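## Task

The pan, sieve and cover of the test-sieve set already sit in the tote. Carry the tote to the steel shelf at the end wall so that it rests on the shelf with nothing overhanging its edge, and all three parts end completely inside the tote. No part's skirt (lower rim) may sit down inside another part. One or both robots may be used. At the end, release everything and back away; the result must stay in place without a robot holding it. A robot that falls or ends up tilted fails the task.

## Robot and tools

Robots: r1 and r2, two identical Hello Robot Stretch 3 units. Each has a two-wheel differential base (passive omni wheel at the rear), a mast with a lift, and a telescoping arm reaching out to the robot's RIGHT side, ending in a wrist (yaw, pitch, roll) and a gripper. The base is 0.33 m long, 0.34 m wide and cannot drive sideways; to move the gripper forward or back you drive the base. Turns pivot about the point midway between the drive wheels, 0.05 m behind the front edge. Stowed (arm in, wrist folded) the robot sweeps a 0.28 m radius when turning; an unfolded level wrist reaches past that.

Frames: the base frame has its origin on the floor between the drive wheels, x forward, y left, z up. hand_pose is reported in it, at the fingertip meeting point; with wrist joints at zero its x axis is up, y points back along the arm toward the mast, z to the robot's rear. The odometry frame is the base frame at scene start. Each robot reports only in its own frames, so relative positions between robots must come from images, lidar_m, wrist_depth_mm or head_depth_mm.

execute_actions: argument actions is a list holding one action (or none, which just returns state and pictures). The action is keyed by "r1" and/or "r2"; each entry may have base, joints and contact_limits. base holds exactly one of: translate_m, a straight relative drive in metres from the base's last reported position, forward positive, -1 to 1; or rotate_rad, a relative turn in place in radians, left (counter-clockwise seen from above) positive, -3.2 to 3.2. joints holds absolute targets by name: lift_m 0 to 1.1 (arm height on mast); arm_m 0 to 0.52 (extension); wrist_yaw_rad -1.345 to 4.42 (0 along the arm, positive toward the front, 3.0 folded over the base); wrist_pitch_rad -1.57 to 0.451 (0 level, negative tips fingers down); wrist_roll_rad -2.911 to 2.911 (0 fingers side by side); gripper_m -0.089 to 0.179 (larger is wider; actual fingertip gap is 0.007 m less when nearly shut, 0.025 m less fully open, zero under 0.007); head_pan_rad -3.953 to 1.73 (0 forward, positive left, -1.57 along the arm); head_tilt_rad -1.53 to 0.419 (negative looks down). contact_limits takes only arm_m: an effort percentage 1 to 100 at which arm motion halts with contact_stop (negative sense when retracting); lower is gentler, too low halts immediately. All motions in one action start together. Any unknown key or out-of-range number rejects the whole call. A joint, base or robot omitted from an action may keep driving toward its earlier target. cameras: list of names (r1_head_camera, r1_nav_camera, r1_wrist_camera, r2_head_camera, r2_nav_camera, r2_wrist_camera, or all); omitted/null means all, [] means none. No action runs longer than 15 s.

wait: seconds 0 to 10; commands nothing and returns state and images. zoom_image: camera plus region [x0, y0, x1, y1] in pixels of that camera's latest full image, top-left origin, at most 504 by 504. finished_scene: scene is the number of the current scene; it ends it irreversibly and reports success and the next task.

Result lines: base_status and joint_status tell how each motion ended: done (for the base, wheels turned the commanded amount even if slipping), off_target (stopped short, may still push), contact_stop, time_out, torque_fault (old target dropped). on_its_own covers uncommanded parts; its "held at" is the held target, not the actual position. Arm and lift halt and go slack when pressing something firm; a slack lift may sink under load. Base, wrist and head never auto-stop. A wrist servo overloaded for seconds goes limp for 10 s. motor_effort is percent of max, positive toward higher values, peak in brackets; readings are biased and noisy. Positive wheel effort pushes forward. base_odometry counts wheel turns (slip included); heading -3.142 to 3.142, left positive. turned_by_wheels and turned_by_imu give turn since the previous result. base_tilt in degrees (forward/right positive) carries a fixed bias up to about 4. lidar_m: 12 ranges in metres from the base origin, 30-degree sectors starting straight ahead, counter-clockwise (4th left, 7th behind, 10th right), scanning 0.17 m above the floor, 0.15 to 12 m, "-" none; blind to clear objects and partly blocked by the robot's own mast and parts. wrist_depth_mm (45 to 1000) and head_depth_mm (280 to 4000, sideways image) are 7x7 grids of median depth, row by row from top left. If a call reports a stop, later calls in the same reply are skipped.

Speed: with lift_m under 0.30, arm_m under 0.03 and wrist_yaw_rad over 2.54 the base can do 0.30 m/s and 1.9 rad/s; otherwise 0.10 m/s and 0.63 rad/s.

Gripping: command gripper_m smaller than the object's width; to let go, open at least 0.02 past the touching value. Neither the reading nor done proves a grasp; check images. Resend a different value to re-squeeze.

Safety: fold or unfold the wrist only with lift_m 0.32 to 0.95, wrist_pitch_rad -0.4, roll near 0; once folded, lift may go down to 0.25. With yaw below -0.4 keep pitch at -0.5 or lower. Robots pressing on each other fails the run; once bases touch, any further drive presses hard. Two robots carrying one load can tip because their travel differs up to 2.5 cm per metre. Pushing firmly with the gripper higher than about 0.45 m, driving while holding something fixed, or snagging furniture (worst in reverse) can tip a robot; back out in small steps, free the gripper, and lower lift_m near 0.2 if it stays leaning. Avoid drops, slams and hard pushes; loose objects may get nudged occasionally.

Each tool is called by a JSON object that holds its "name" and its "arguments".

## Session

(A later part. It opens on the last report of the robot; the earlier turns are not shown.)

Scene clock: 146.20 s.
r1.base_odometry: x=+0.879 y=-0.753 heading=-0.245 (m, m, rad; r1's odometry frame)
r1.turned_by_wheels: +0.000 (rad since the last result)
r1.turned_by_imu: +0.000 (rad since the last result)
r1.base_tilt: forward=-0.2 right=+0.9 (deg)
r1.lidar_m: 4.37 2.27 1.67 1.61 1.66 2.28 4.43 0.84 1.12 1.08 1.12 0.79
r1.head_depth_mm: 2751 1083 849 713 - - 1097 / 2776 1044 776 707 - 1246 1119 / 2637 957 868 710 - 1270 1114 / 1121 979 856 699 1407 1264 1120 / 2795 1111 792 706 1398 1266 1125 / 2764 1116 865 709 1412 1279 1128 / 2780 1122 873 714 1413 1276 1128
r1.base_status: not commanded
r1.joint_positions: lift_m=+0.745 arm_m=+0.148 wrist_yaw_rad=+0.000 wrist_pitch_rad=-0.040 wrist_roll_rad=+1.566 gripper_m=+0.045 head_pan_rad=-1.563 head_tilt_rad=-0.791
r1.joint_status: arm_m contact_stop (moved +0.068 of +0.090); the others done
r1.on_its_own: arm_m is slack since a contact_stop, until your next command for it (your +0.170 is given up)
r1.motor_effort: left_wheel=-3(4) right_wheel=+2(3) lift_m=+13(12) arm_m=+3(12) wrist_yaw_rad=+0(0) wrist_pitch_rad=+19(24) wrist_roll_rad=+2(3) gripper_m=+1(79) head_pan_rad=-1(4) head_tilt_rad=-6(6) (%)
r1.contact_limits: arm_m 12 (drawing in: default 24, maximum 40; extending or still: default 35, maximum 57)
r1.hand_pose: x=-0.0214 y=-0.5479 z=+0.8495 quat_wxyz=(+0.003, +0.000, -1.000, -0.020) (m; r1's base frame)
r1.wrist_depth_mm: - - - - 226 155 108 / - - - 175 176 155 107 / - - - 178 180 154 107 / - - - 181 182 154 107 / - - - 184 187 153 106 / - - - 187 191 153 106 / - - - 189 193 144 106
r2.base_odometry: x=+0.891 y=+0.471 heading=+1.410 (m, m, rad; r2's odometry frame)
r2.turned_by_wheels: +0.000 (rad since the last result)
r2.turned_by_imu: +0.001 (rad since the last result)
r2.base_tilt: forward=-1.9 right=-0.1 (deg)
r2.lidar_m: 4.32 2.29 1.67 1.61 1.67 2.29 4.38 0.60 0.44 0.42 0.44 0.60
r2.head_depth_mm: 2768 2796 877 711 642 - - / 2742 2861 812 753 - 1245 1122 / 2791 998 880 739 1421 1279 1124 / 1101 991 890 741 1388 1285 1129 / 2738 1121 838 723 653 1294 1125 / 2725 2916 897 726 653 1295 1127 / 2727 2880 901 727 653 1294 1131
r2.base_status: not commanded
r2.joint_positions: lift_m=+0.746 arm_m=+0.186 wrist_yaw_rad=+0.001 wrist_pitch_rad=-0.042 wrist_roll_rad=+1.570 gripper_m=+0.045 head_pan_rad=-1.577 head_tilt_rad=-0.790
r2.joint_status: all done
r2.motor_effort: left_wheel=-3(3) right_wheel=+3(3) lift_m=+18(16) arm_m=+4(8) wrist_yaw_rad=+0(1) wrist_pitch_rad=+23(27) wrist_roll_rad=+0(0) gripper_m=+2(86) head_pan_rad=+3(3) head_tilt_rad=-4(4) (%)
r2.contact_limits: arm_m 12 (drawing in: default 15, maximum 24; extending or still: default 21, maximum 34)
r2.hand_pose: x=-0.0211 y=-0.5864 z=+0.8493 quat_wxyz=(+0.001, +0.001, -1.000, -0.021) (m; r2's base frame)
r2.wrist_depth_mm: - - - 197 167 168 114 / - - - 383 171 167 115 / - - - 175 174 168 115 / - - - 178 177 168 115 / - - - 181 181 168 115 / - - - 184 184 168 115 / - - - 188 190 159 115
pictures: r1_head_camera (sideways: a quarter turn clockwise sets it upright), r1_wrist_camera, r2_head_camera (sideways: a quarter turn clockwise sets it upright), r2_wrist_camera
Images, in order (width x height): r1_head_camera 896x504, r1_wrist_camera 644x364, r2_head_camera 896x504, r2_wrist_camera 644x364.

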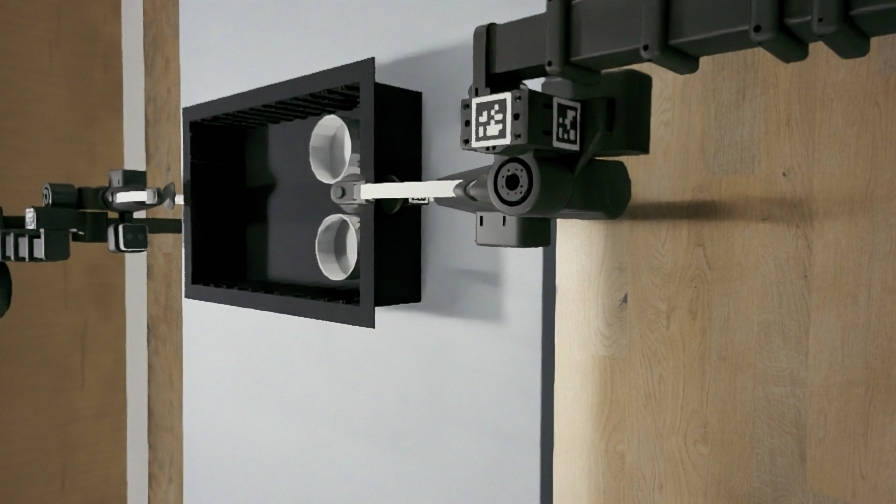

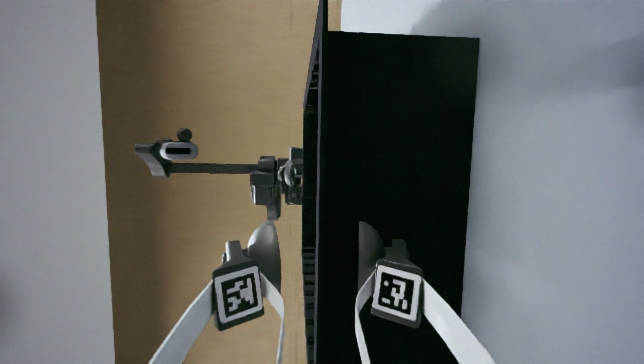

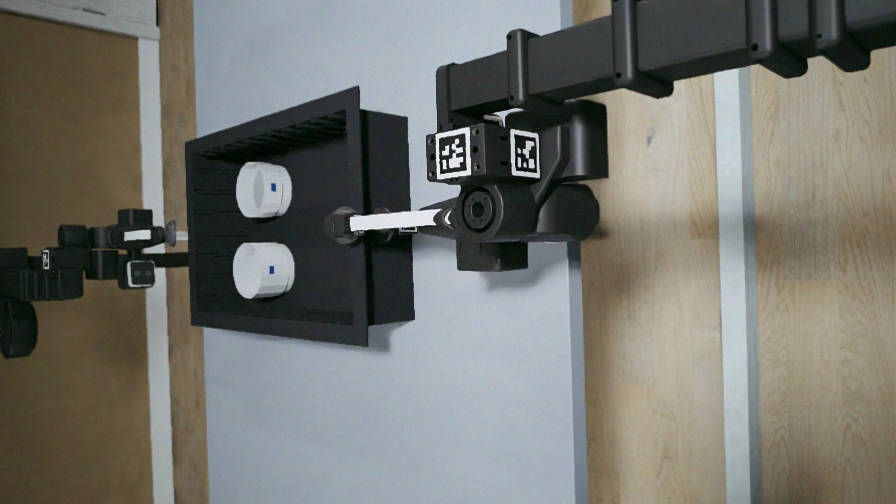

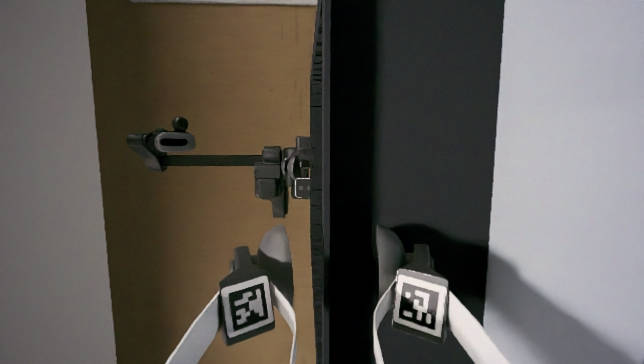

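{"name": "execute_actions", "arguments": {"actions": [{"r1":{"joints":{"gripper_m":-0.04}},"r2":{"joints":{"gripper_m":-0.04}}}], "cameras": []}}

{"name": "execute_actions", "arguments": {"actions": [{"r1":{"joints":{"lift_m":0.82}},"r2":{"joints":{"lift_m":0.82}}}], "cameras": ["r1_wrist_camera","r2_wrist_camera","r1_head_camera","r2_head_camera"]}}

Scene clock: 153.23 s.
r1.base_odometry: x=+0.879 y=-0.753 heading=-0.245 (m, m, rad; r1's odometry frame)
r1.turned_by_wheels: +0.000 (rad since the last result)
r1.turned_by_imu: +0.000 (rad since the last result)
r1.base_tilt: forward=-0.1 right=+0.9 (deg)
r1.lidar_m: 4.37 2.26 1.67 1.61 1.67 2.28 4.42 0.84 1.12 1.08 1.12 0.79
r1.head_depth_mm: 2737 1084 852 714 - - 1106 / 2772 1050 772 699 - 1247 1116 / 2695 961 852 700 - 1264 1120 / 1121 978 855 694 1402 1268 1113 / 2767 1111 791 706 1402 1266 1120 / 2749 1114 867 709 1416 1275 1121 / 2824 1120 867 712 1408 1281 1128
r1.base_status: not commanded
r1.joint_positions: lift_m=+0.745 arm_m=+0.142 wrist_yaw_rad=+0.000 wrist_pitch_rad=-0.055 wrist_roll_rad=+1.569 gripper_m=-0.039 head_pan_rad=-1.563 head_tilt_rad=-0.791
r1.joint_status: all done
r1.on_its_own: arm_m is slack since a contact_stop, until your next command for it (your +0.170 is given up)
r1.motor_effort: left_wheel=-3(3) right_wheel=+2(2) lift_m=+15(14) arm_m=+1(3) wrist_yaw_rad=+0(0) wrist_pitch_rad=+27(30) wrist_roll_rad=+1(3) gripper_m=-20(96) head_pan_rad=-1(2) head_tilt_rad=-5(6) (%)
r1.hand_pose: x=-0.0214 y=-0.5414 z=+0.8455 quat_wxyz=(+0.002, +0.000, -1.000, -0.028) (m; r1's base frame)
r1.wrist_depth_mm: - - - 563 234 148 103 / - - - 178 180 148 104 / - - - 180 183 147 103 / - - - 183 186 147 103 / - - - 187 189 147 103 / - - - - 194 147 103 / - - - 192 195 147 103
r2.base_odometry: x=+0.891 y=+0.471 heading=+1.410 (m, m, rad; r2's odometry frame)
r2.turned_by_wheels: +0.000 (rad since the last result)
r2.turned_by_imu: +0.001 (rad since the last result)
r2.base_tilt: forward=-1.9 right=-0.1 (deg)
r2.lidar_m: 4.32 2.29 1.67 1.61 1.67 2.29 4.38 0.60 0.44 0.42 0.44 0.60
r2.head_depth_mm: 2763 2769 873 712 643 - - / 2745 2870 813 751 - 1239 1119 / 2765 1001 877 746 1418 1275 1119 / 1170 997 888 739 1387 1285 1123 / 2759 1123 837 722 651 1284 1132 / 2730 2893 897 722 653 1294 1131 / 2724 2900 897 728 655 1290 1133
r2.base_status: not commanded
r2.joint_positions: lift_m=+0.746 arm_m=+0.186 wrist_yaw_rad=+0.001 wrist_pitch_rad=-0.048 wrist_roll_rad=+1.572 gripper_m=-0.039 head_pan_rad=-1.577 head_tilt_rad=-0.790
r2.joint_status: all done
r2.motor_effort: left_wheel=-3(2) right_wheel=+3(3) lift_m=+19(19) arm_m=+4(4) wrist_yaw_rad=-2(2) wrist_pitch_rad=+26(32) wrist_roll_rad=+0(0) gripper_m=-19(96) head_pan_rad=+3(3) head_tilt_rad=-4(5) (%)
r2.hand_pose: x=-0.0211 y=-0.5862 z=+0.8478 quat_wxyz=(+0.000, +0.001, -1.000, -0.024) (m; r2's base frame)
r2.wrist_depth_mm: - - - 170 171 164 113 / - - - 174 174 164 113 / - - - 177 178 164 113 / - - - 181 182 165 113 / - - - 376 185 165 113 / - - - - 189 166 113 / - - - 192 194 166 114
pictures: none
No camera images: the call's "cameras" was empty. Leave "cameras" out to get every camera's image.

Scene clock: 154.73 s.
r1.base_odometry: x=+0.879 y=-0.753 heading=-0.245 (m, m, rad; r1's odometry frame)
r1.turned_by_wheels: +0.000 (rad since the last result)
r1.turned_by_imu: +0.000 (rad since the last result)
r1.base_tilt: forward=-0.1 right=+1.0 (deg)
r1.lidar_m: 4.37 2.26 1.67 1.61 1.66 2.28 4.41 0.84 1.12 1.08 1.12 0.79
r1.head_depth_mm: 2727 1078 821 - - 1262 1111 / 2735 872 660 - 1384 1255 1115 / 2672 884 704 - 1396 1269 1118 / 2660 897 673 704 1399 1259 1117 / 2772 1065 786 705 1396 1269 1126 / 2790 1110 864 709 1404 1270 1126 / 2806 1118 865 712 1410 1282 1130
r1.base_status: not commanded
r1.joint_positions: lift_m=+0.820 arm_m=+0.142 wrist_yaw_rad=+0.000 wrist_pitch_rad=-0.056 wrist_roll_rad=+1.569 gripper_m=-0.039 head_pan_rad=-1.563 head_tilt_rad=-0.791
r1.joint_status: all done
r1.on_its_own: arm_m is slack since a contact_stop, until your next command for it (your +0.170 is given up)
r1.motor_effort: left_wheel=-3(3) right_wheel=+2(2) lift_m=+27(26) arm_m=+1(1) wrist_yaw_rad=+0(0) wrist_pitch_rad=+27(28) wrist_roll_rad=+1(1) gripper_m=-20(21) head_pan_rad=-3(3) head_tilt_rad=-6(5) (%)
r1.hand_pose: x=-0.0214 y=-0.5413 z=+0.9195 quat_wxyz=(+0.001, +0.000, -1.000, -0.029) (m; r1's base frame)
r1.wrist_depth_mm: - - - - 373 259 181 / - - - 177 179 242 181 / - - - 180 181 242 180 / - - - 183 186 242 181 / - - - 572 190 242 180 / - - - - 192 258 180 / - - - 192 195 256 180
r2.base_odometry: x=+0.891 y=+0.471 heading=+1.410 (m, m, rad; r2's odometry frame)
r2.turned_by_wheels: +0.000 (rad since the last result)
r2.turned_by_imu: +0.000 (rad since the last result)
r2.base_tilt: forward=-2.0 right=-0.1 (deg)
r2.lidar_m: 4.32 2.29 1.67 1.61 1.67 2.30 4.39 0.60 0.44 0.42 0.44 0.60
r2.head_depth_mm: 2726 2780 875 - - 1270 1100 / 2761 1096 686 - 1388 1275 1117 / 2777 919 707 - 1387 1281 1127 / 1046 917 705 681 649 1282 1128 / 2726 941 723 723 653 1291 1129 / 2763 2902 892 724 655 1285 1129 / 2725 2909 899 726 654 1292 1127
r2.base_status: not commanded
r2.joint_positions: lift_m=+0.819 arm_m=+0.187 wrist_yaw_rad=+0.001 wrist_pitch_rad=-0.046 wrist_roll_rad=+1.573 gripper_m=-0.039 head_pan_rad=-1.577 head_tilt_rad=-0.790
r2.joint_status: all done
r2.motor_effort: left_wheel=-2(3) right_wheel=+3(3) lift_m=+62(61) arm_m=+1(5) wrist_yaw_rad=+0(0) wrist_pitch_rad=+25(27) wrist_roll_rad=-1(1) gripper_m=-18(19) head_pan_rad=+3(3) head_tilt_rad=-4(4) (%)
r2.hand_pose: x=-0.0211 y=-0.5867 z=+0.9218 quat_wxyz=(-0.001, +0.000, -1.000, -0.023) (m; r2's base frame)
r2.wrist_depth_mm: - - - 276 171 174 199 / - - - 385 175 178 199 / - - - 557 178 243 199 / - - - 569 181 244 201 / - - - - 184 244 200 / - - - - 189 245 201 / - - - - 193 260 201
pictures: r1_head_camera (sideways: a quarter turn clockwise sets it upright), r1_wrist_camera, r2_head_camera (sideways: a quarter turn clockwise sets it upright), r2_wrist_camera
Images, in order (width x height): r1_head_camera 896x504, r1_wrist_camera 644x364, r2_head_camera 896x504, r2_wrist_camera 644x364.

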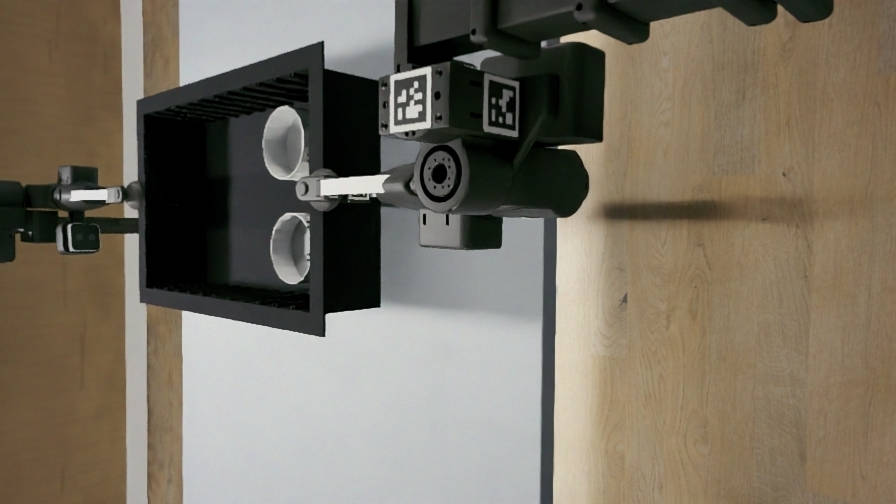

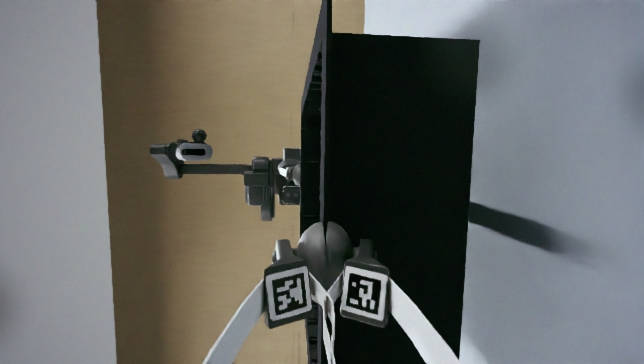

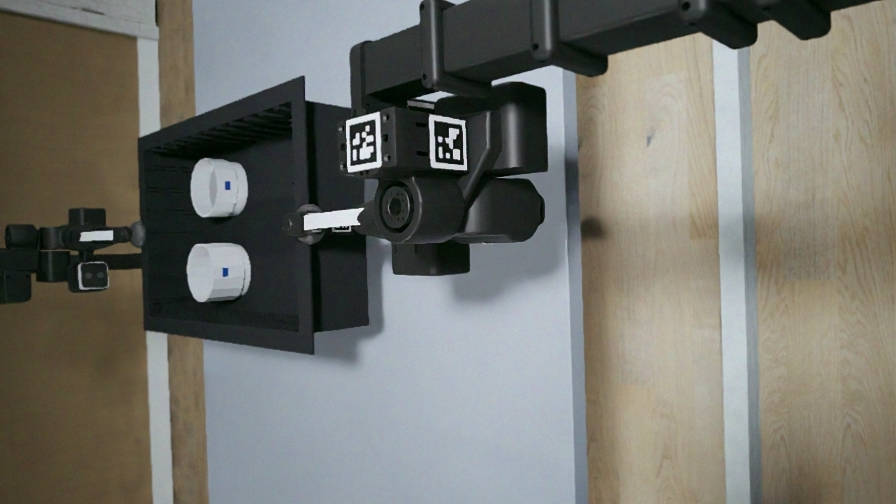

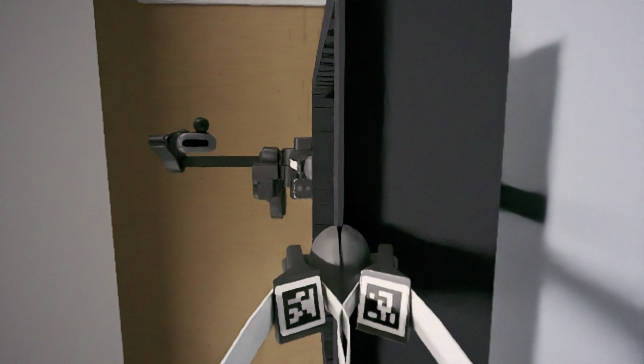

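Lifted. Drive.

{"name": "execute_actions", "arguments": {"actions": [{"r1":{"base":{"translate_m":1.0}},"r2":{"base":{"translate_m":-1.0}}}], "cameras": ["r1_wrist_camera","r2_wrist_camera","r1_head_camera"]}}

{"name": "execute_actions", "arguments": {"actions": [{"r1":{"base":{"translate_m":1.0}},"r2":{"base":{"translate_m":-1.0}}}], "cameras": ["r1_wrist_camera","r2_wrist_camera","r1_head_camera"]}}

Scene clock: 170.67 s.
r1.base_odometry: x=+1.849 y=-0.996 heading=-0.245 (m, m, rad; r1's odometry frame)
r1.turned_by_wheels: +0.000 (rad since the last result)
r1.turned_by_imu: +0.002 (rad since the last result)
r1.base_tilt: forward=-0.1 right=+0.9 (deg)
r1.lidar_m: 3.36 2.28 1.65 1.58 1.67 2.29 1.77 1.53 0.51 1.14 3.31 3.51
r1.head_depth_mm: 2709 1083 915 - - 1151 1103 / 2737 871 661 - 1371 1264 1114 / 2609 892 706 - 1394 1261 1115 / 2677 895 670 1780 1457 1263 1120 / 2723 2616 1921 1728 1465 1272 1125 / 2787 2751 2138 1736 1466 1278 1123 / 2809 2734 2127 1740 1471 1277 1123
r1.base_status: done
r1.joint_positions: lift_m=+0.820 arm_m=+0.140 wrist_yaw_rad=-0.001 wrist_pitch_rad=-0.069 wrist_roll_rad=+1.570 gripper_m=-0.039 head_pan_rad=-1.563 head_tilt_rad=-0.791
r1.joint_status: not commanded
r1.on_its_own: arm_m is slack since a contact_stop, until your next command for it (your +0.170 is given up); wrist_pitch_rad is at rest, and its effort (+33) is outside its rest range (-20 to +32)
r1.motor_effort: left_wheel=-4(5) right_wheel=+2(5) lift_m=+27(27) arm_m=+1(1) wrist_yaw_rad=+1(1) wrist_pitch_rad=+33(33) wrist_roll_rad=+1(1) gripper_m=-20(20) head_pan_rad=-4(3) head_tilt_rad=-6(6) (%)
r1.hand_pose: x=-0.0217 y=-0.5394 z=+0.9162 quat_wxyz=(+0.001, -0.001, -0.999, -0.035) (m; r1's base frame)
r1.wrist_depth_mm: - - - - 434 - 784 / - - - 261 177 - 932 / - - - 180 181 - 976 / - - - 183 186 - 949 / - - - 562 189 - 986 / - - - - 193 - 957 / - - - 195 196 - 969
r2.base_odometry: x=+0.730 y=-0.516 heading=+1.409 (m, m, rad; r2's odometry frame)
r2.turned_by_wheels: +0.000 (rad since the last result)
r2.turned_by_imu: +0.007 (rad since the last result)
r2.base_tilt: forward=-1.9 right=-0.1 (deg)
r2.lidar_m: 1.66 2.28 1.68 1.62 1.68 2.30 3.38 3.52 3.23 1.08 0.47 0.60
r2.head_depth_mm: 2794 2839 2164 - - 1265 1103 / 2724 2694 694 - 1449 1278 1117 / 2743 920 704 - 1446 1276 1119 / 1023 916 704 1725 1482 1282 1131 / 2695 918 834 1717 1495 1288 1129 / 2705 2897 973 1688 1489 1067 1126 / 2733 2898 900 727 655 1274 1133
r2.base_status: done
r2.joint_positions: lift_m=+0.819 arm_m=+0.187 wrist_yaw_rad=+0.000 wrist_pitch_rad=-0.061 wrist_roll_rad=+1.573 gripper_m=-0.039 head_pan_rad=-1.577 head_tilt_rad=-0.790
r2.joint_status: not commanded
r2.on_its_own: wrist_pitch_rad is at rest, and its effort (+33) is outside its rest range (-20 to +32)
r2.motor_effort: left_wheel=-3(6) right_wheel=+3(5) lift_m=+62(62) arm_m=+1(1) wrist_yaw_rad=+0(1) wrist_pitch_rad=+33(34) wrist_roll_rad=-1(1) gripper_m=-18(19) head_pan_rad=+3(3) head_tilt_rad=-4(4) (%)
r2.hand_pose: x=-0.0214 y=-0.5861 z=+0.9180 quat_wxyz=(-0.001, +0.000, -1.000, -0.031) (m; r2's base frame)
r2.wrist_depth_mm: - - - 255 170 173 - / - - - 512 173 178 - / - - - 553 176 - - / - - - 562 181 - - / - - - 605 185 - - / - - - - 190 706 782 / - - - 295 195 - -
pictures: r1_head_camera (sideways: a quarter turn clockwise sets it upright), r1_wrist_camera, r2_wrist_camera
Images, in order (width x height): r1_head_camera 896x504, r1_wrist_camera 644x364, r2_wrist_camera 644x364.

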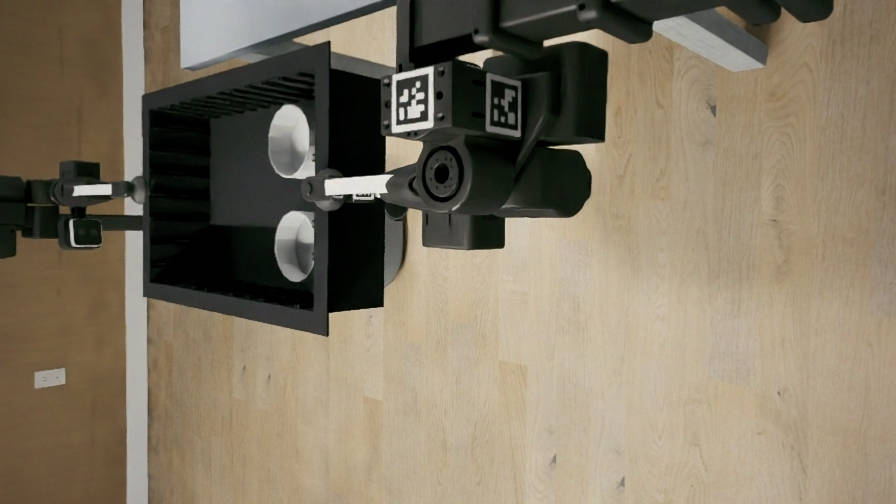

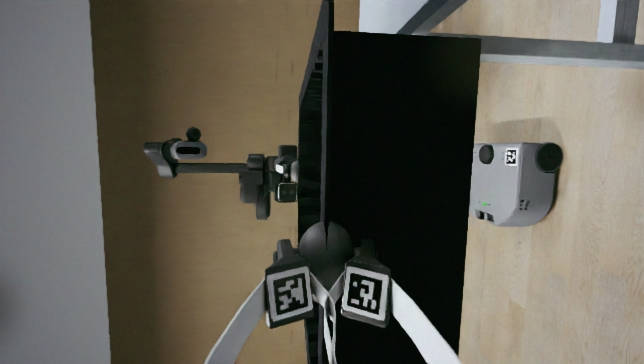

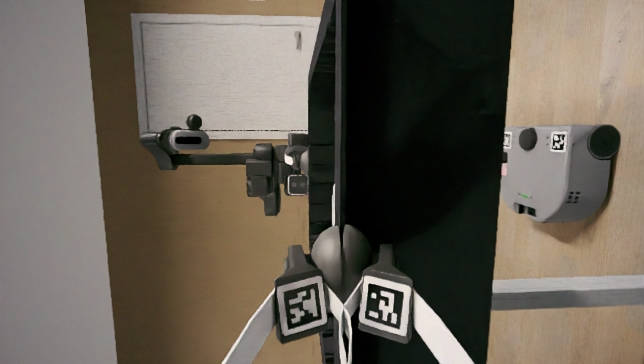

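Scene clock: 181.97 s.
r1.base_odometry: x=+2.819 y=-1.239 heading=-0.245 (m, m, rad; r1's odometry frame)
r1.turned_by_wheels: +0.000 (rad since the last result)
r1.turned_by_imu: +0.004 (rad since the last result)
r1.base_tilt: forward=-0.1 right=+0.9 (deg)
r1.lidar_m: 2.37 2.27 1.67 1.59 1.65 2.29 2.75 1.36 3.30 1.51 3.29 2.46
r1.head_depth_mm: 2727 2628 1999 - - 1252 1091 / 2761 868 657 - - 1259 1119 / 997 891 732 - 1390 1265 1113 / 2676 895 666 1762 1470 1268 1119 / 2758 2701 1941 1745 1466 1265 1120 / 2794 2713 2116 1735 1466 1278 1131 / 2744 2724 2135 1758 1476 1279 1132
r1.base_status: done
r1.joint_positions: lift_m=+0.820 arm_m=+0.137 wrist_yaw_rad=-0.003 wrist_pitch_rad=-0.069 wrist_roll_rad=+1.570 gripper_m=-0.039 head_pan_rad=-1.563 head_tilt_rad=-0.791
r1.joint_status: not commanded
r1.on_its_own: arm_m is slack since a contact_stop, until your next command for it (your +0.170 is given up); wrist_pitch_rad is at rest, and its effort (+33) is outside its rest range (-20 to +32)
r1.motor_effort: left_wheel=-5(5) right_wheel=+3(6) lift_m=+27(27) arm_m=+1(1) wrist_yaw_rad=+3(2) wrist_pitch_rad=+33(33) wrist_roll_rad=+0(0) gripper_m=-21(21) head_pan_rad=-2(2) head_tilt_rad=-6(5) (%)
r1.hand_pose: x=-0.0222 y=-0.5358 z=+0.9162 quat_wxyz=(+0.001, -0.002, -0.999, -0.035) (m; r1's base frame)
r1.wrist_depth_mm: - - - - - - 951 / - - - 289 176 - 983 / - - - 179 180 - 971 / - - - 182 184 - 958 / - - - 573 189 - 979 / - - - - 194 - 965 / - - - 195 197 - 965
r2.base_odometry: x=+0.570 y=-1.503 heading=+1.409 (m, m, rad; r2's odometry frame)
r2.turned_by_wheels: +0.000 (rad since the last result)
r2.turned_by_imu: +0.005 (rad since the last result)
r2.base_tilt: forward=-1.9 right=-0.2 (deg)
r2.lidar_m: 1.65 2.29 1.68 1.62 1.69 2.32 2.42 2.51 3.24 1.50 3.21 1.29
r2.head_depth_mm: 2752 2795 2141 - - 1267 1101 / 2757 2607 695 - 1439 1271 1126 / 2734 928 706 - 1455 1275 1126 / 1027 917 704 1727 1486 1285 1130 / 2734 977 817 1771 1492 1288 1128 / 2703 2903 2217 1789 1493 1282 1130 / 2711 2863 2221 1791 1496 1297 1136
r2.base_status: done
r2.joint_positions: lift_m=+0.819 arm_m=+0.187 wrist_yaw_rad=-0.002 wrist_pitch_rad=-0.061 wrist_roll_rad=+1.573 gripper_m=-0.039 head_pan_rad=-1.577 head_tilt_rad=-0.790
r2.joint_status: not commanded
r2.on_its_own: wrist_pitch_rad is at rest, and its effort (+33) is outside its rest range (-20 to +32)
r2.motor_effort: left_wheel=-4(8) right_wheel=+4(6) lift_m=+62(62) arm_m=+1(1) wrist_yaw_rad=+1(2) wrist_pitch_rad=+33(34) wrist_roll_rad=-1(1) gripper_m=-19(18) head_pan_rad=+2(2) head_tilt_rad=-4(4) (%)
r2.hand_pose: x=-0.0219 y=-0.5861 z=+0.9180 quat_wxyz=(-0.001, -0.001, -1.000, -0.031) (m; r2's base frame)
r2.wrist_depth_mm: - - - 255 168 172 - / - - - 541 172 176 - / - - - 551 176 - 980 / - - - 568 180 - - / - - - 596 185 - - / - - - - 191 - - / - - - 297 195 - -
pictures: r1_head_camera (sideways: a quarter turn clockwise sets it upright), r1_wrist_camera, r2_wrist_camera
Images, in order (width x height): r1_head_camera 896x504, r1_wrist_camera 644x364, r2_wrist_camera 644x364.

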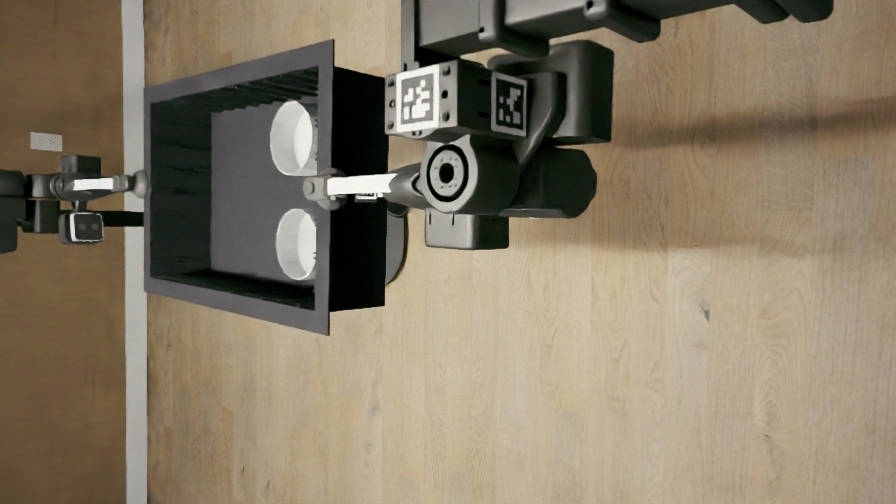

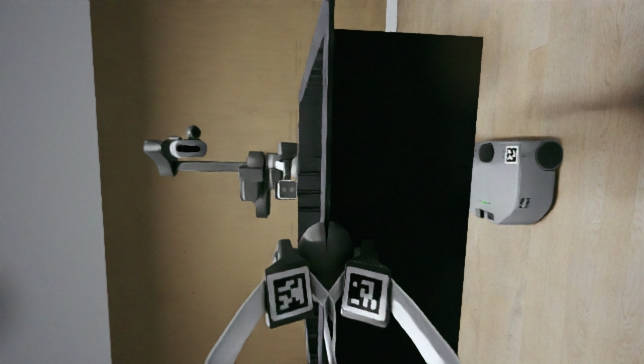

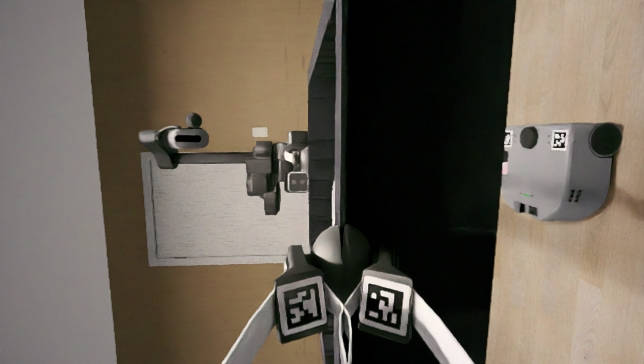

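r1 slightly ahead; compensate.

{"name": "execute_actions", "arguments": {"actions": [{"r1":{"base":{"translate_m":0.975},"joints":{"head_pan_rad":-0.6,"head_tilt_rad":-0.4}},"r2":{"base":{"translate_m":-1.0}}}], "cameras": ["r1_nav_camera","r2_head_camera","r1_head_camera"]}}

Scene clock: 201.07 s.
r1.base_odometry: x=+3.765 y=-1.476 heading=-0.246 (m, m, rad; r1's odometry frame)
r1.turned_by_wheels: +0.000 (rad since the last result)
r1.turned_by_imu: +0.004 (rad since the last result)
r1.base_tilt: forward=-0.1 right=+0.9 (deg)
r1.lidar_m: 1.40 1.45 1.67 1.61 1.67 2.27 2.31 2.50 3.29 1.50 1.97 1.44
r1.head_depth_mm: 1675 1841 2013 2290 2085 1604 1335 / 1556 1692 1830 2037 2100 1618 1328 / 1458 1565 1700 1492 2010 1628 1329 / 1367 1472 1601 1413 1891 1630 1338 / 1289 1382 1498 1241 1788 1626 1332 / 1225 1307 1399 1319 1644 1629 1339 / 1156 1229 1317 1412 1533 1582 1345
r1.base_status: done
r1.joint_positions: lift_m=+0.820 arm_m=+0.134 wrist_yaw_rad=-0.001 wrist_pitch_rad=-0.071 wrist_roll_rad=+1.571 gripper_m=-0.039 head_pan_rad=-0.607 head_tilt_rad=-0.408
r1.joint_status: all done
r1.on_its_own: arm_m is slack since a contact_stop, until your next command for it (your +0.170 is given up); wrist_pitch_rad is at rest, and its effort (+34) is outside its rest range (-20 to +32)
r1.motor_effort: left_wheel=-4(6) right_wheel=+2(6) lift_m=+27(27) arm_m=+1(2) wrist_yaw_rad=+1(5) wrist_pitch_rad=+34(34) wrist_roll_rad=+0(0) gripper_m=-21(22) head_pan_rad=+3(39) head_tilt_rad=+6(36) (%)
r1.hand_pose: x=-0.0216 y=-0.5328 z=+0.9158 quat_wxyz=(+0.001, +0.000, -0.999, -0.036) (m; r1's base frame)
r1.wrist_depth_mm: - - - - - - 977 / - - - 232 180 - 993 / - - - 180 182 - 968 / - - - 183 186 - 968 / - - - 573 189 - 990 / - - - - 194 - 965 / - - - 193 196 - 973
r2.base_odometry: x=+0.409 y=-2.490 heading=+1.409 (m, m, rad; r2's odometry frame)
r2.turned_by_wheels: +0.000 (rad since the last result)
r2.turned_by_imu: +0.006 (rad since the last result)
r2.base_tilt: forward=-1.9 right=-0.2 (deg)
r2.lidar_m: 2.25 2.29 1.69 1.63 1.69 1.48 1.43 1.49 2.05 1.49 3.23 2.45
r2.head_depth_mm: 2739 2767 2146 - - 1279 1099 / 2758 2713 694 - 1446 1281 1126 / 2746 922 704 - 1444 1286 1117 / 1036 917 806 1726 1490 1278 1128 / 2747 935 808 1781 1498 1283 1129 / 2737 2866 2215 1781 1502 1288 1134 / 2693 2942 2216 1802 1496 1291 1131
r2.base_status: done
r2.joint_positions: lift_m=+0.819 arm_m=+0.187 wrist_yaw_rad=-0.001 wrist_pitch_rad=-0.062 wrist_roll_rad=+1.574 gripper_m=-0.039 head_pan_rad=-1.577 head_tilt_rad=-0.790
r2.joint_status: not commanded
r2.on_its_own: wrist_pitch_rad is at rest, and its effort (+34) is outside its rest range (-20 to +32)
r2.motor_effort: left_wheel=-2(8) right_wheel=+3(4) lift_m=+61(62) arm_m=+1(1) wrist_yaw_rad=+1(2) wrist_pitch_rad=+34(35) wrist_roll_rad=-1(1) gripper_m=-18(18) head_pan_rad=+3(2) head_tilt_rad=-4(4) (%)
r2.hand_pose: x=-0.0217 y=-0.5861 z=+0.9176 quat_wxyz=(-0.001, -0.001, -0.999, -0.032) (m; r2's base frame)
r2.wrist_depth_mm: - - - 252 171 176 - / - - - 386 175 179 - / - - - 554 178 - - / - - - 567 182 - - / - - - 579 185 - - / - - - - 190 - - / - - - 294 193 - -
pictures: r1_head_camera (sideways: a quarter turn clockwise sets it upright), r1_nav_camera (sideways: a quarter turn counterclockwise sets it upright), r2_head_camera (sideways: a quarter turn clockwise sets it upright)
Images, in order (width x height): r1_head_camera 896x504, r1_nav_camera 672x504, r2_head_camera 896x504.

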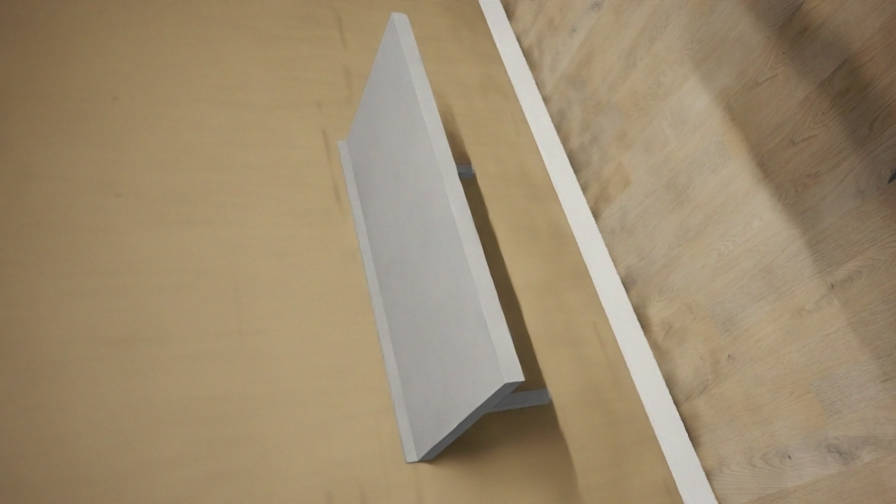

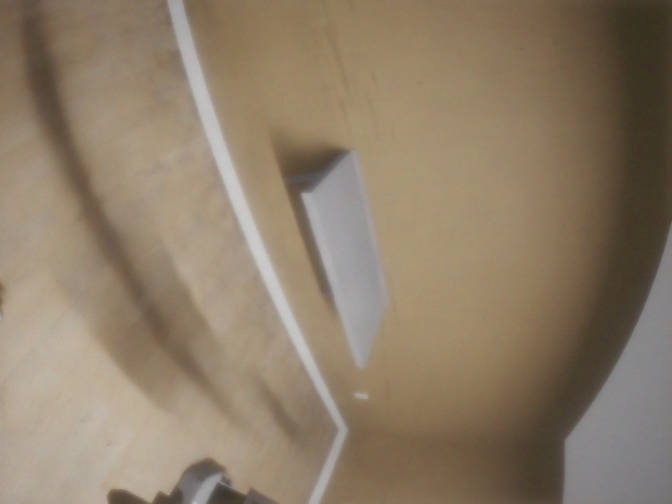

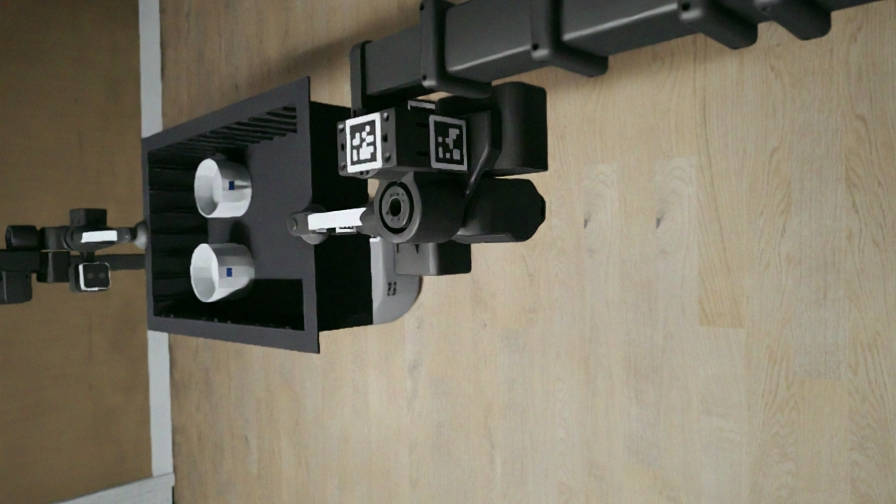

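{"name": "execute_actions", "arguments": {"actions": [{"r1":{"base":{"translate_m":0.992},"joints":{"lift_m":0.88,"head_pan_rad":-1.57,"head_tilt_rad":-0.75}},"r2":{"base":{"translate_m":-1.0},"joints":{"lift_m":0.88}}}], "cameras": ["r1_nav_camera","r2_head_camera","r1_head_camera","r1_wrist_camera"]}}

Scene clock: 221.17 s.
r1.base_odometry: x=+4.727 y=-1.717 heading=-0.246 (m, m, rad; r1's odometry frame)
r1.turned_by_wheels: +0.000 (rad since the last result)
r1.turned_by_imu: +0.004 (rad since the last result)
r1.base_tilt: forward=-0.1 right=+0.9 (deg)
r1.lidar_m: 0.41 0.42 0.58 1.60 1.66 2.29 3.29 3.43 3.29 1.50 0.57 0.42
r1.head_depth_mm: 2729 2924 2187 - 1434 1294 1125 / 2735 822 606 - 1432 1295 1131 / 1000 860 627 - 596 1269 1133 / 2588 869 615 742 618 1276 1139 / 2280 1188 755 744 619 1274 1131 / 1402 1217 933 747 620 1253 1135 / 1005 1008 911 749 624 1041 1057
r1.base_status: done
r1.joint_positions: lift_m=+0.880 arm_m=+0.133 wrist_yaw_rad=-0.001 wrist_pitch_rad=-0.071 wrist_roll_rad=+1.571 gripper_m=-0.039 head_pan_rad=-1.563 head_tilt_rad=-0.740
r1.joint_status: all done
r1.on_its_own: arm_m is slack since a contact_stop, until your next command for it (your +0.170 is given up); wrist_pitch_rad is at rest, and its effort (+34) is outside its rest range (-20 to +32)
r1.motor_effort: left_wheel=-4(5) right_wheel=+2(5) lift_m=+27(27) arm_m=+1(1) wrist_yaw_rad=+1(1) wrist_pitch_rad=+34(34) wrist_roll_rad=+0(1) gripper_m=-21(21) head_pan_rad=-3(37) head_tilt_rad=-6(34) (%)
r1.hand_pose: x=-0.0216 y=-0.5314 z=+0.9758 quat_wxyz=(+0.001, +0.000, -0.999, -0.036) (m; r1's base frame)
r1.wrist_depth_mm: - - - - - - - / - - - 264 180 - - / - - - 180 182 - - / - - - 182 185 339 272 / - - - 570 189 318 239 / - - - - 194 337 239 / 792 786 786 193 196 337 239
r2.base_odometry: x=+0.247 y=-3.477 heading=+1.409 (m, m, rad; r2's odometry frame)
r2.turned_by_wheels: +0.000 (rad since the last result)
r2.turned_by_imu: +0.005 (rad since the last result)
r2.base_tilt: forward=-1.9 right=-0.1 (deg)
r2.lidar_m: 3.21 2.29 1.69 1.64 0.62 0.45 0.44 0.46 0.63 1.50 3.23 3.37
r2.head_depth_mm: 1314 1134 - - 586 1204 1126 / 1957 787 - - 600 1226 1123 / 2612 841 - - 602 1212 1122 / 991 842 653 1650 648 1261 1127 / 2666 803 1804 1783 1499 1292 1131 / 2701 2889 2200 1782 1499 1289 1130 / 2747 2911 2201 1790 1497 1287 1139
r2.base_status: done
r2.joint_positions: lift_m=+0.879 arm_m=+0.187 wrist_yaw_rad=-0.001 wrist_pitch_rad=-0.062 wrist_roll_rad=+1.574 gripper_m=-0.039 head_pan_rad=-1.577 head_tilt_rad=-0.790
r2.joint_status: all done
r2.on_its_own: wrist_pitch_rad is at rest, and its effort (+34) is outside its rest range (-20 to +32)
r2.motor_effort: left_wheel=-3(7) right_wheel=+4(4) lift_m=+62(63) arm_m=+1(1) wrist_yaw_rad=+0(0) wrist_pitch_rad=+34(34) wrist_roll_rad=-1(1) gripper_m=-19(18) head_pan_rad=+3(3) head_tilt_rad=-4(4) (%)
r2.hand_pose: x=-0.0215 y=-0.5861 z=+0.9776 quat_wxyz=(-0.001, +0.000, -0.999, -0.032) (m; r2's base frame)
r2.wrist_depth_mm: - - - 252 172 176 261 / - - - 386 176 180 263 / - - - 556 178 319 263 / - - - 559 182 323 264 / - - - 581 186 321 265 / - - - - 190 - - / - - - 296 194 - -
pictures: r1_head_camera (sideways: a quarter turn clockwise sets it upright), r1_nav_camera (sideways: a quarter turn counterclockwise sets it upright), r1_wrist_camera, r2_head_camera (sideways: a quarter turn clockwise sets it upright)
Images, in order (width x height): r1_head_camera 896x504, r1_nav_camera 672x504, r1_wrist_camera 644x364, r2_head_camera 896x504.

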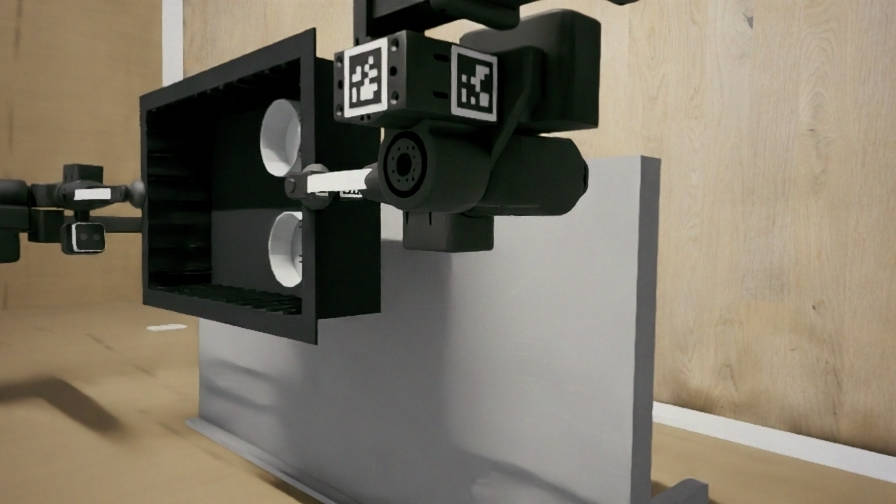

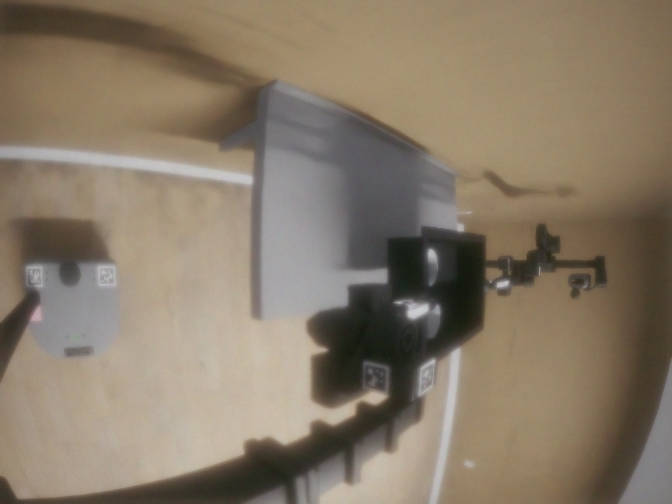

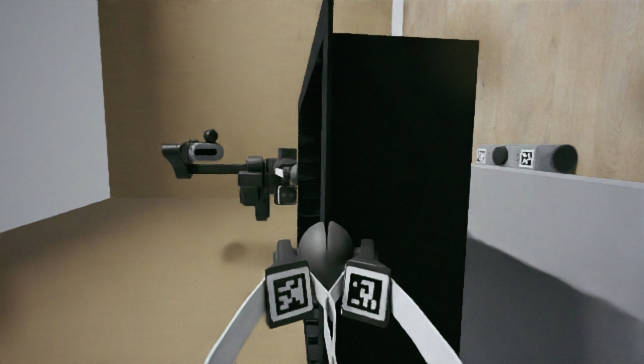

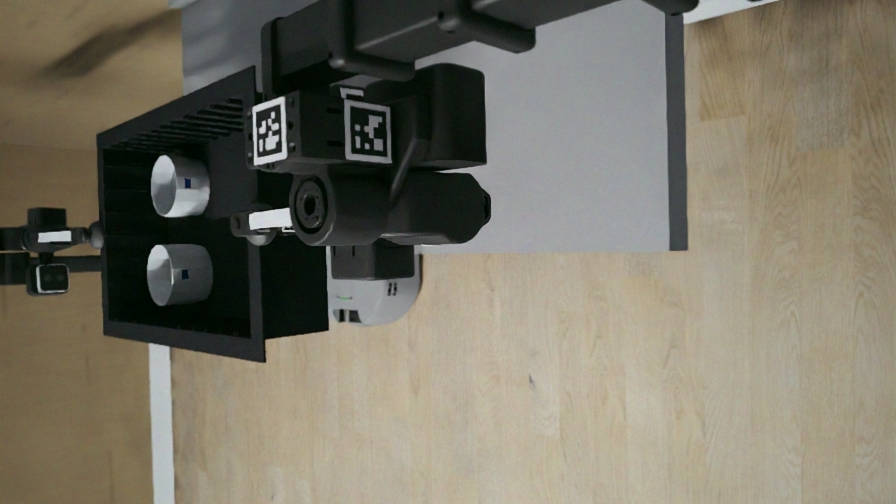

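{"name": "execute_actions", "arguments": {"actions": [{"r1":{"base":{"translate_m":0.135},"joints":{"lift_m":0.775}},"r2":{"base":{"translate_m":-0.13},"joints":{"lift_m":0.775}}}], "cameras": ["r2_head_camera","r1_head_camera","r1_wrist_camera","r2_wrist_camera"]}}

Scene clock: 235.80 s.
r1.base_odometry: x=+4.858 y=-1.750 heading=-0.246 (m, m, rad; r1's odometry frame)
r1.turned_by_wheels: +0.000 (rad since the last result)
r1.turned_by_imu: +0.000 (rad since the last result)
r1.base_tilt: forward=-0.1 right=+1.0 (deg)
r1.lidar_m: 0.27 0.28 0.39 1.10 1.66 2.30 3.43 3.59 3.30 1.01 0.38 0.28
r1.head_depth_mm: 2683 2902 2254 1747 - 1265 1130 / 2679 2926 815 678 - 1251 1128 / 2644 1037 891 679 - 1261 1131 / 1291 1178 892 684 603 1265 1138 / 1355 1218 876 724 620 1254 1144 / 926 931 875 744 622 908 994 / 665 667 673 678 613 693 703
r1.base_status: done
r1.joint_positions: lift_m=+0.775 arm_m=+0.132 wrist_yaw_rad=-0.001 wrist_pitch_rad=-0.071 wrist_roll_rad=+1.571 gripper_m=-0.039 head_pan_rad=-1.563 head_tilt_rad=-0.740
r1.joint_status: all done
r1.on_its_own: arm_m is slack since a contact_stop, until your next command for it (your +0.170 is given up); wrist_pitch_rad is at rest, and its effort (+34) is outside its rest range (-20 to +32)
r1.motor_effort: left_wheel=-4(5) right_wheel=+3(5) lift_m=+15(28) arm_m=+1(1) wrist_yaw_rad=+0(2) wrist_pitch_rad=+34(34) wrist_roll_rad=+0(0) gripper_m=-21(20) head_pan_rad=-2(2) head_tilt_rad=-6(6) (%)
r1.hand_pose: x=-0.0215 y=-0.5313 z=+0.8715 quat_wxyz=(+0.001, +0.000, -0.999, -0.036) (m; r1's base frame)
r1.wrist_depth_mm: - - - - 264 185 131 / - - - 262 178 182 131 / - - - 179 182 185 131 / - - - 182 185 185 130 / - - - 576 189 184 131 / 776 772 772 - 194 185 131 / 565 578 569 194 197 186 130
r2.base_odometry: x=+0.226 y=-3.605 heading=+1.409 (m, m, rad; r2's odometry frame)
r2.turned_by_wheels: +0.000 (rad since the last result)
r2.turned_by_imu: +0.001 (rad since the last result)
r2.base_tilt: forward=-1.9 right=-0.1 (deg)
r2.lidar_m: 3.33 2.30 1.70 1.17 0.44 0.32 0.31 0.32 0.45 1.28 3.21 3.48
r2.head_depth_mm: 944 960 852 732 - - 1068 / 1406 1141 777 - 575 1203 1120 / 2598 953 850 - 576 1208 1117 / 1068 979 866 742 591 1217 1128 / 2728 2742 810 722 608 1219 1133 / 2710 2872 2200 1783 1435 1243 1133 / 2740 2906 2214 1806 1506 1296 1132
r2.base_status: done
r2.joint_positions: lift_m=+0.776 arm_m=+0.187 wrist_yaw_rad=-0.001 wrist_pitch_rad=-0.062 wrist_roll_rad=+1.574 gripper_m=-0.039 head_pan_rad=-1.577 head_tilt_rad=-0.790
r2.joint_status: all done
r2.on_its_own: wrist_pitch_rad is at rest, and its effort (+34) is outside its rest range (-20 to +32)
r2.motor_effort: left_wheel=-3(7) right_wheel=+3(5) lift_m=+20(60) arm_m=+1(1) wrist_yaw_rad=+1(0) wrist_pitch_rad=+34(35) wrist_roll_rad=-1(1) gripper_m=-19(19) head_pan_rad=+3(2) head_tilt_rad=-4(4) (%)
r2.hand_pose: x=-0.0215 y=-0.5861 z=+0.8740 quat_wxyz=(-0.001, +0.000, -0.999, -0.032) (m; r2's base frame)
r2.wrist_depth_mm: 781 789 806 257 170 174 142 / - - - 386 174 177 143 / - - - 555 178 181 144 / - - - 564 182 184 144 / - - - 602 185 188 144 / - - - - 190 193 144 / - - - 296 194 197 144
pictures: r1_head_camera (sideways: a quarter turn clockwise sets it upright), r1_wrist_camera, r2_head_camera (sideways: a quarter turn clockwise sets it upright), r2_wrist_camera
Images, in order (width x height): r1_head_camera 896x504, r1_wrist_camera 644x364, r2_head_camera 896x504, r2_wrist_camera 644x364.

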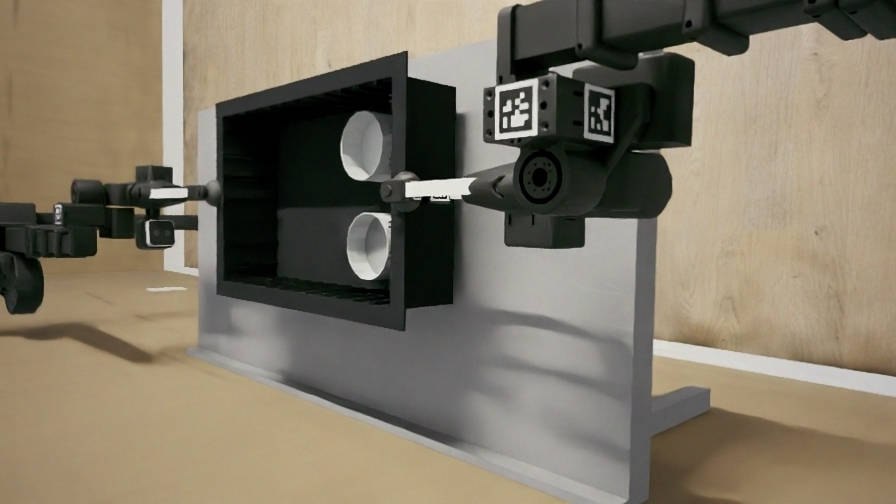

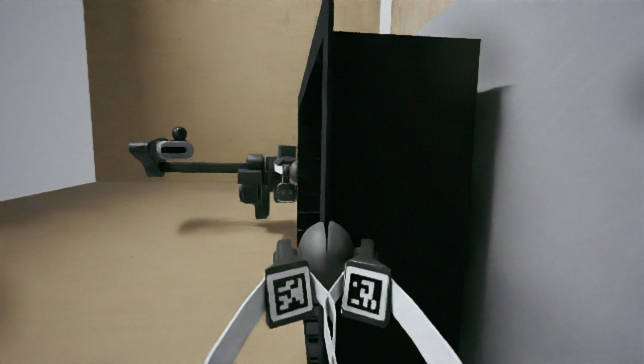

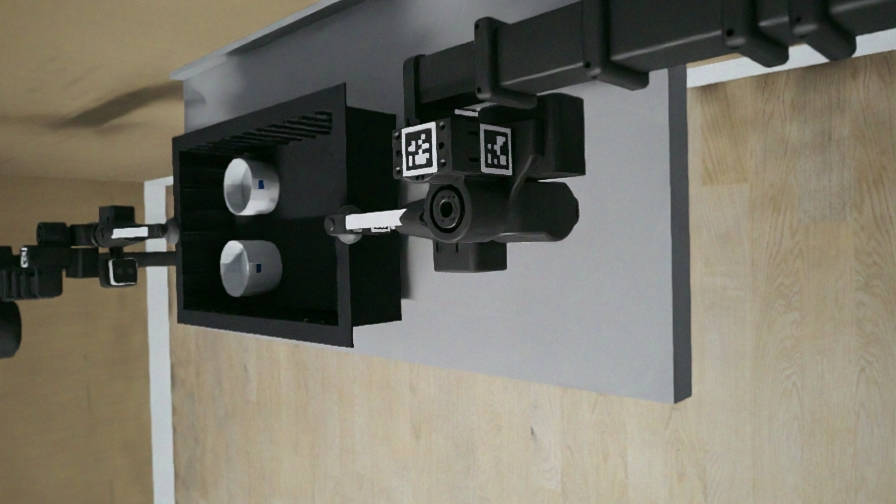

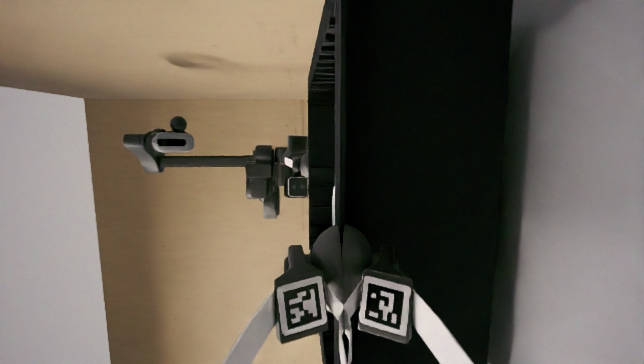

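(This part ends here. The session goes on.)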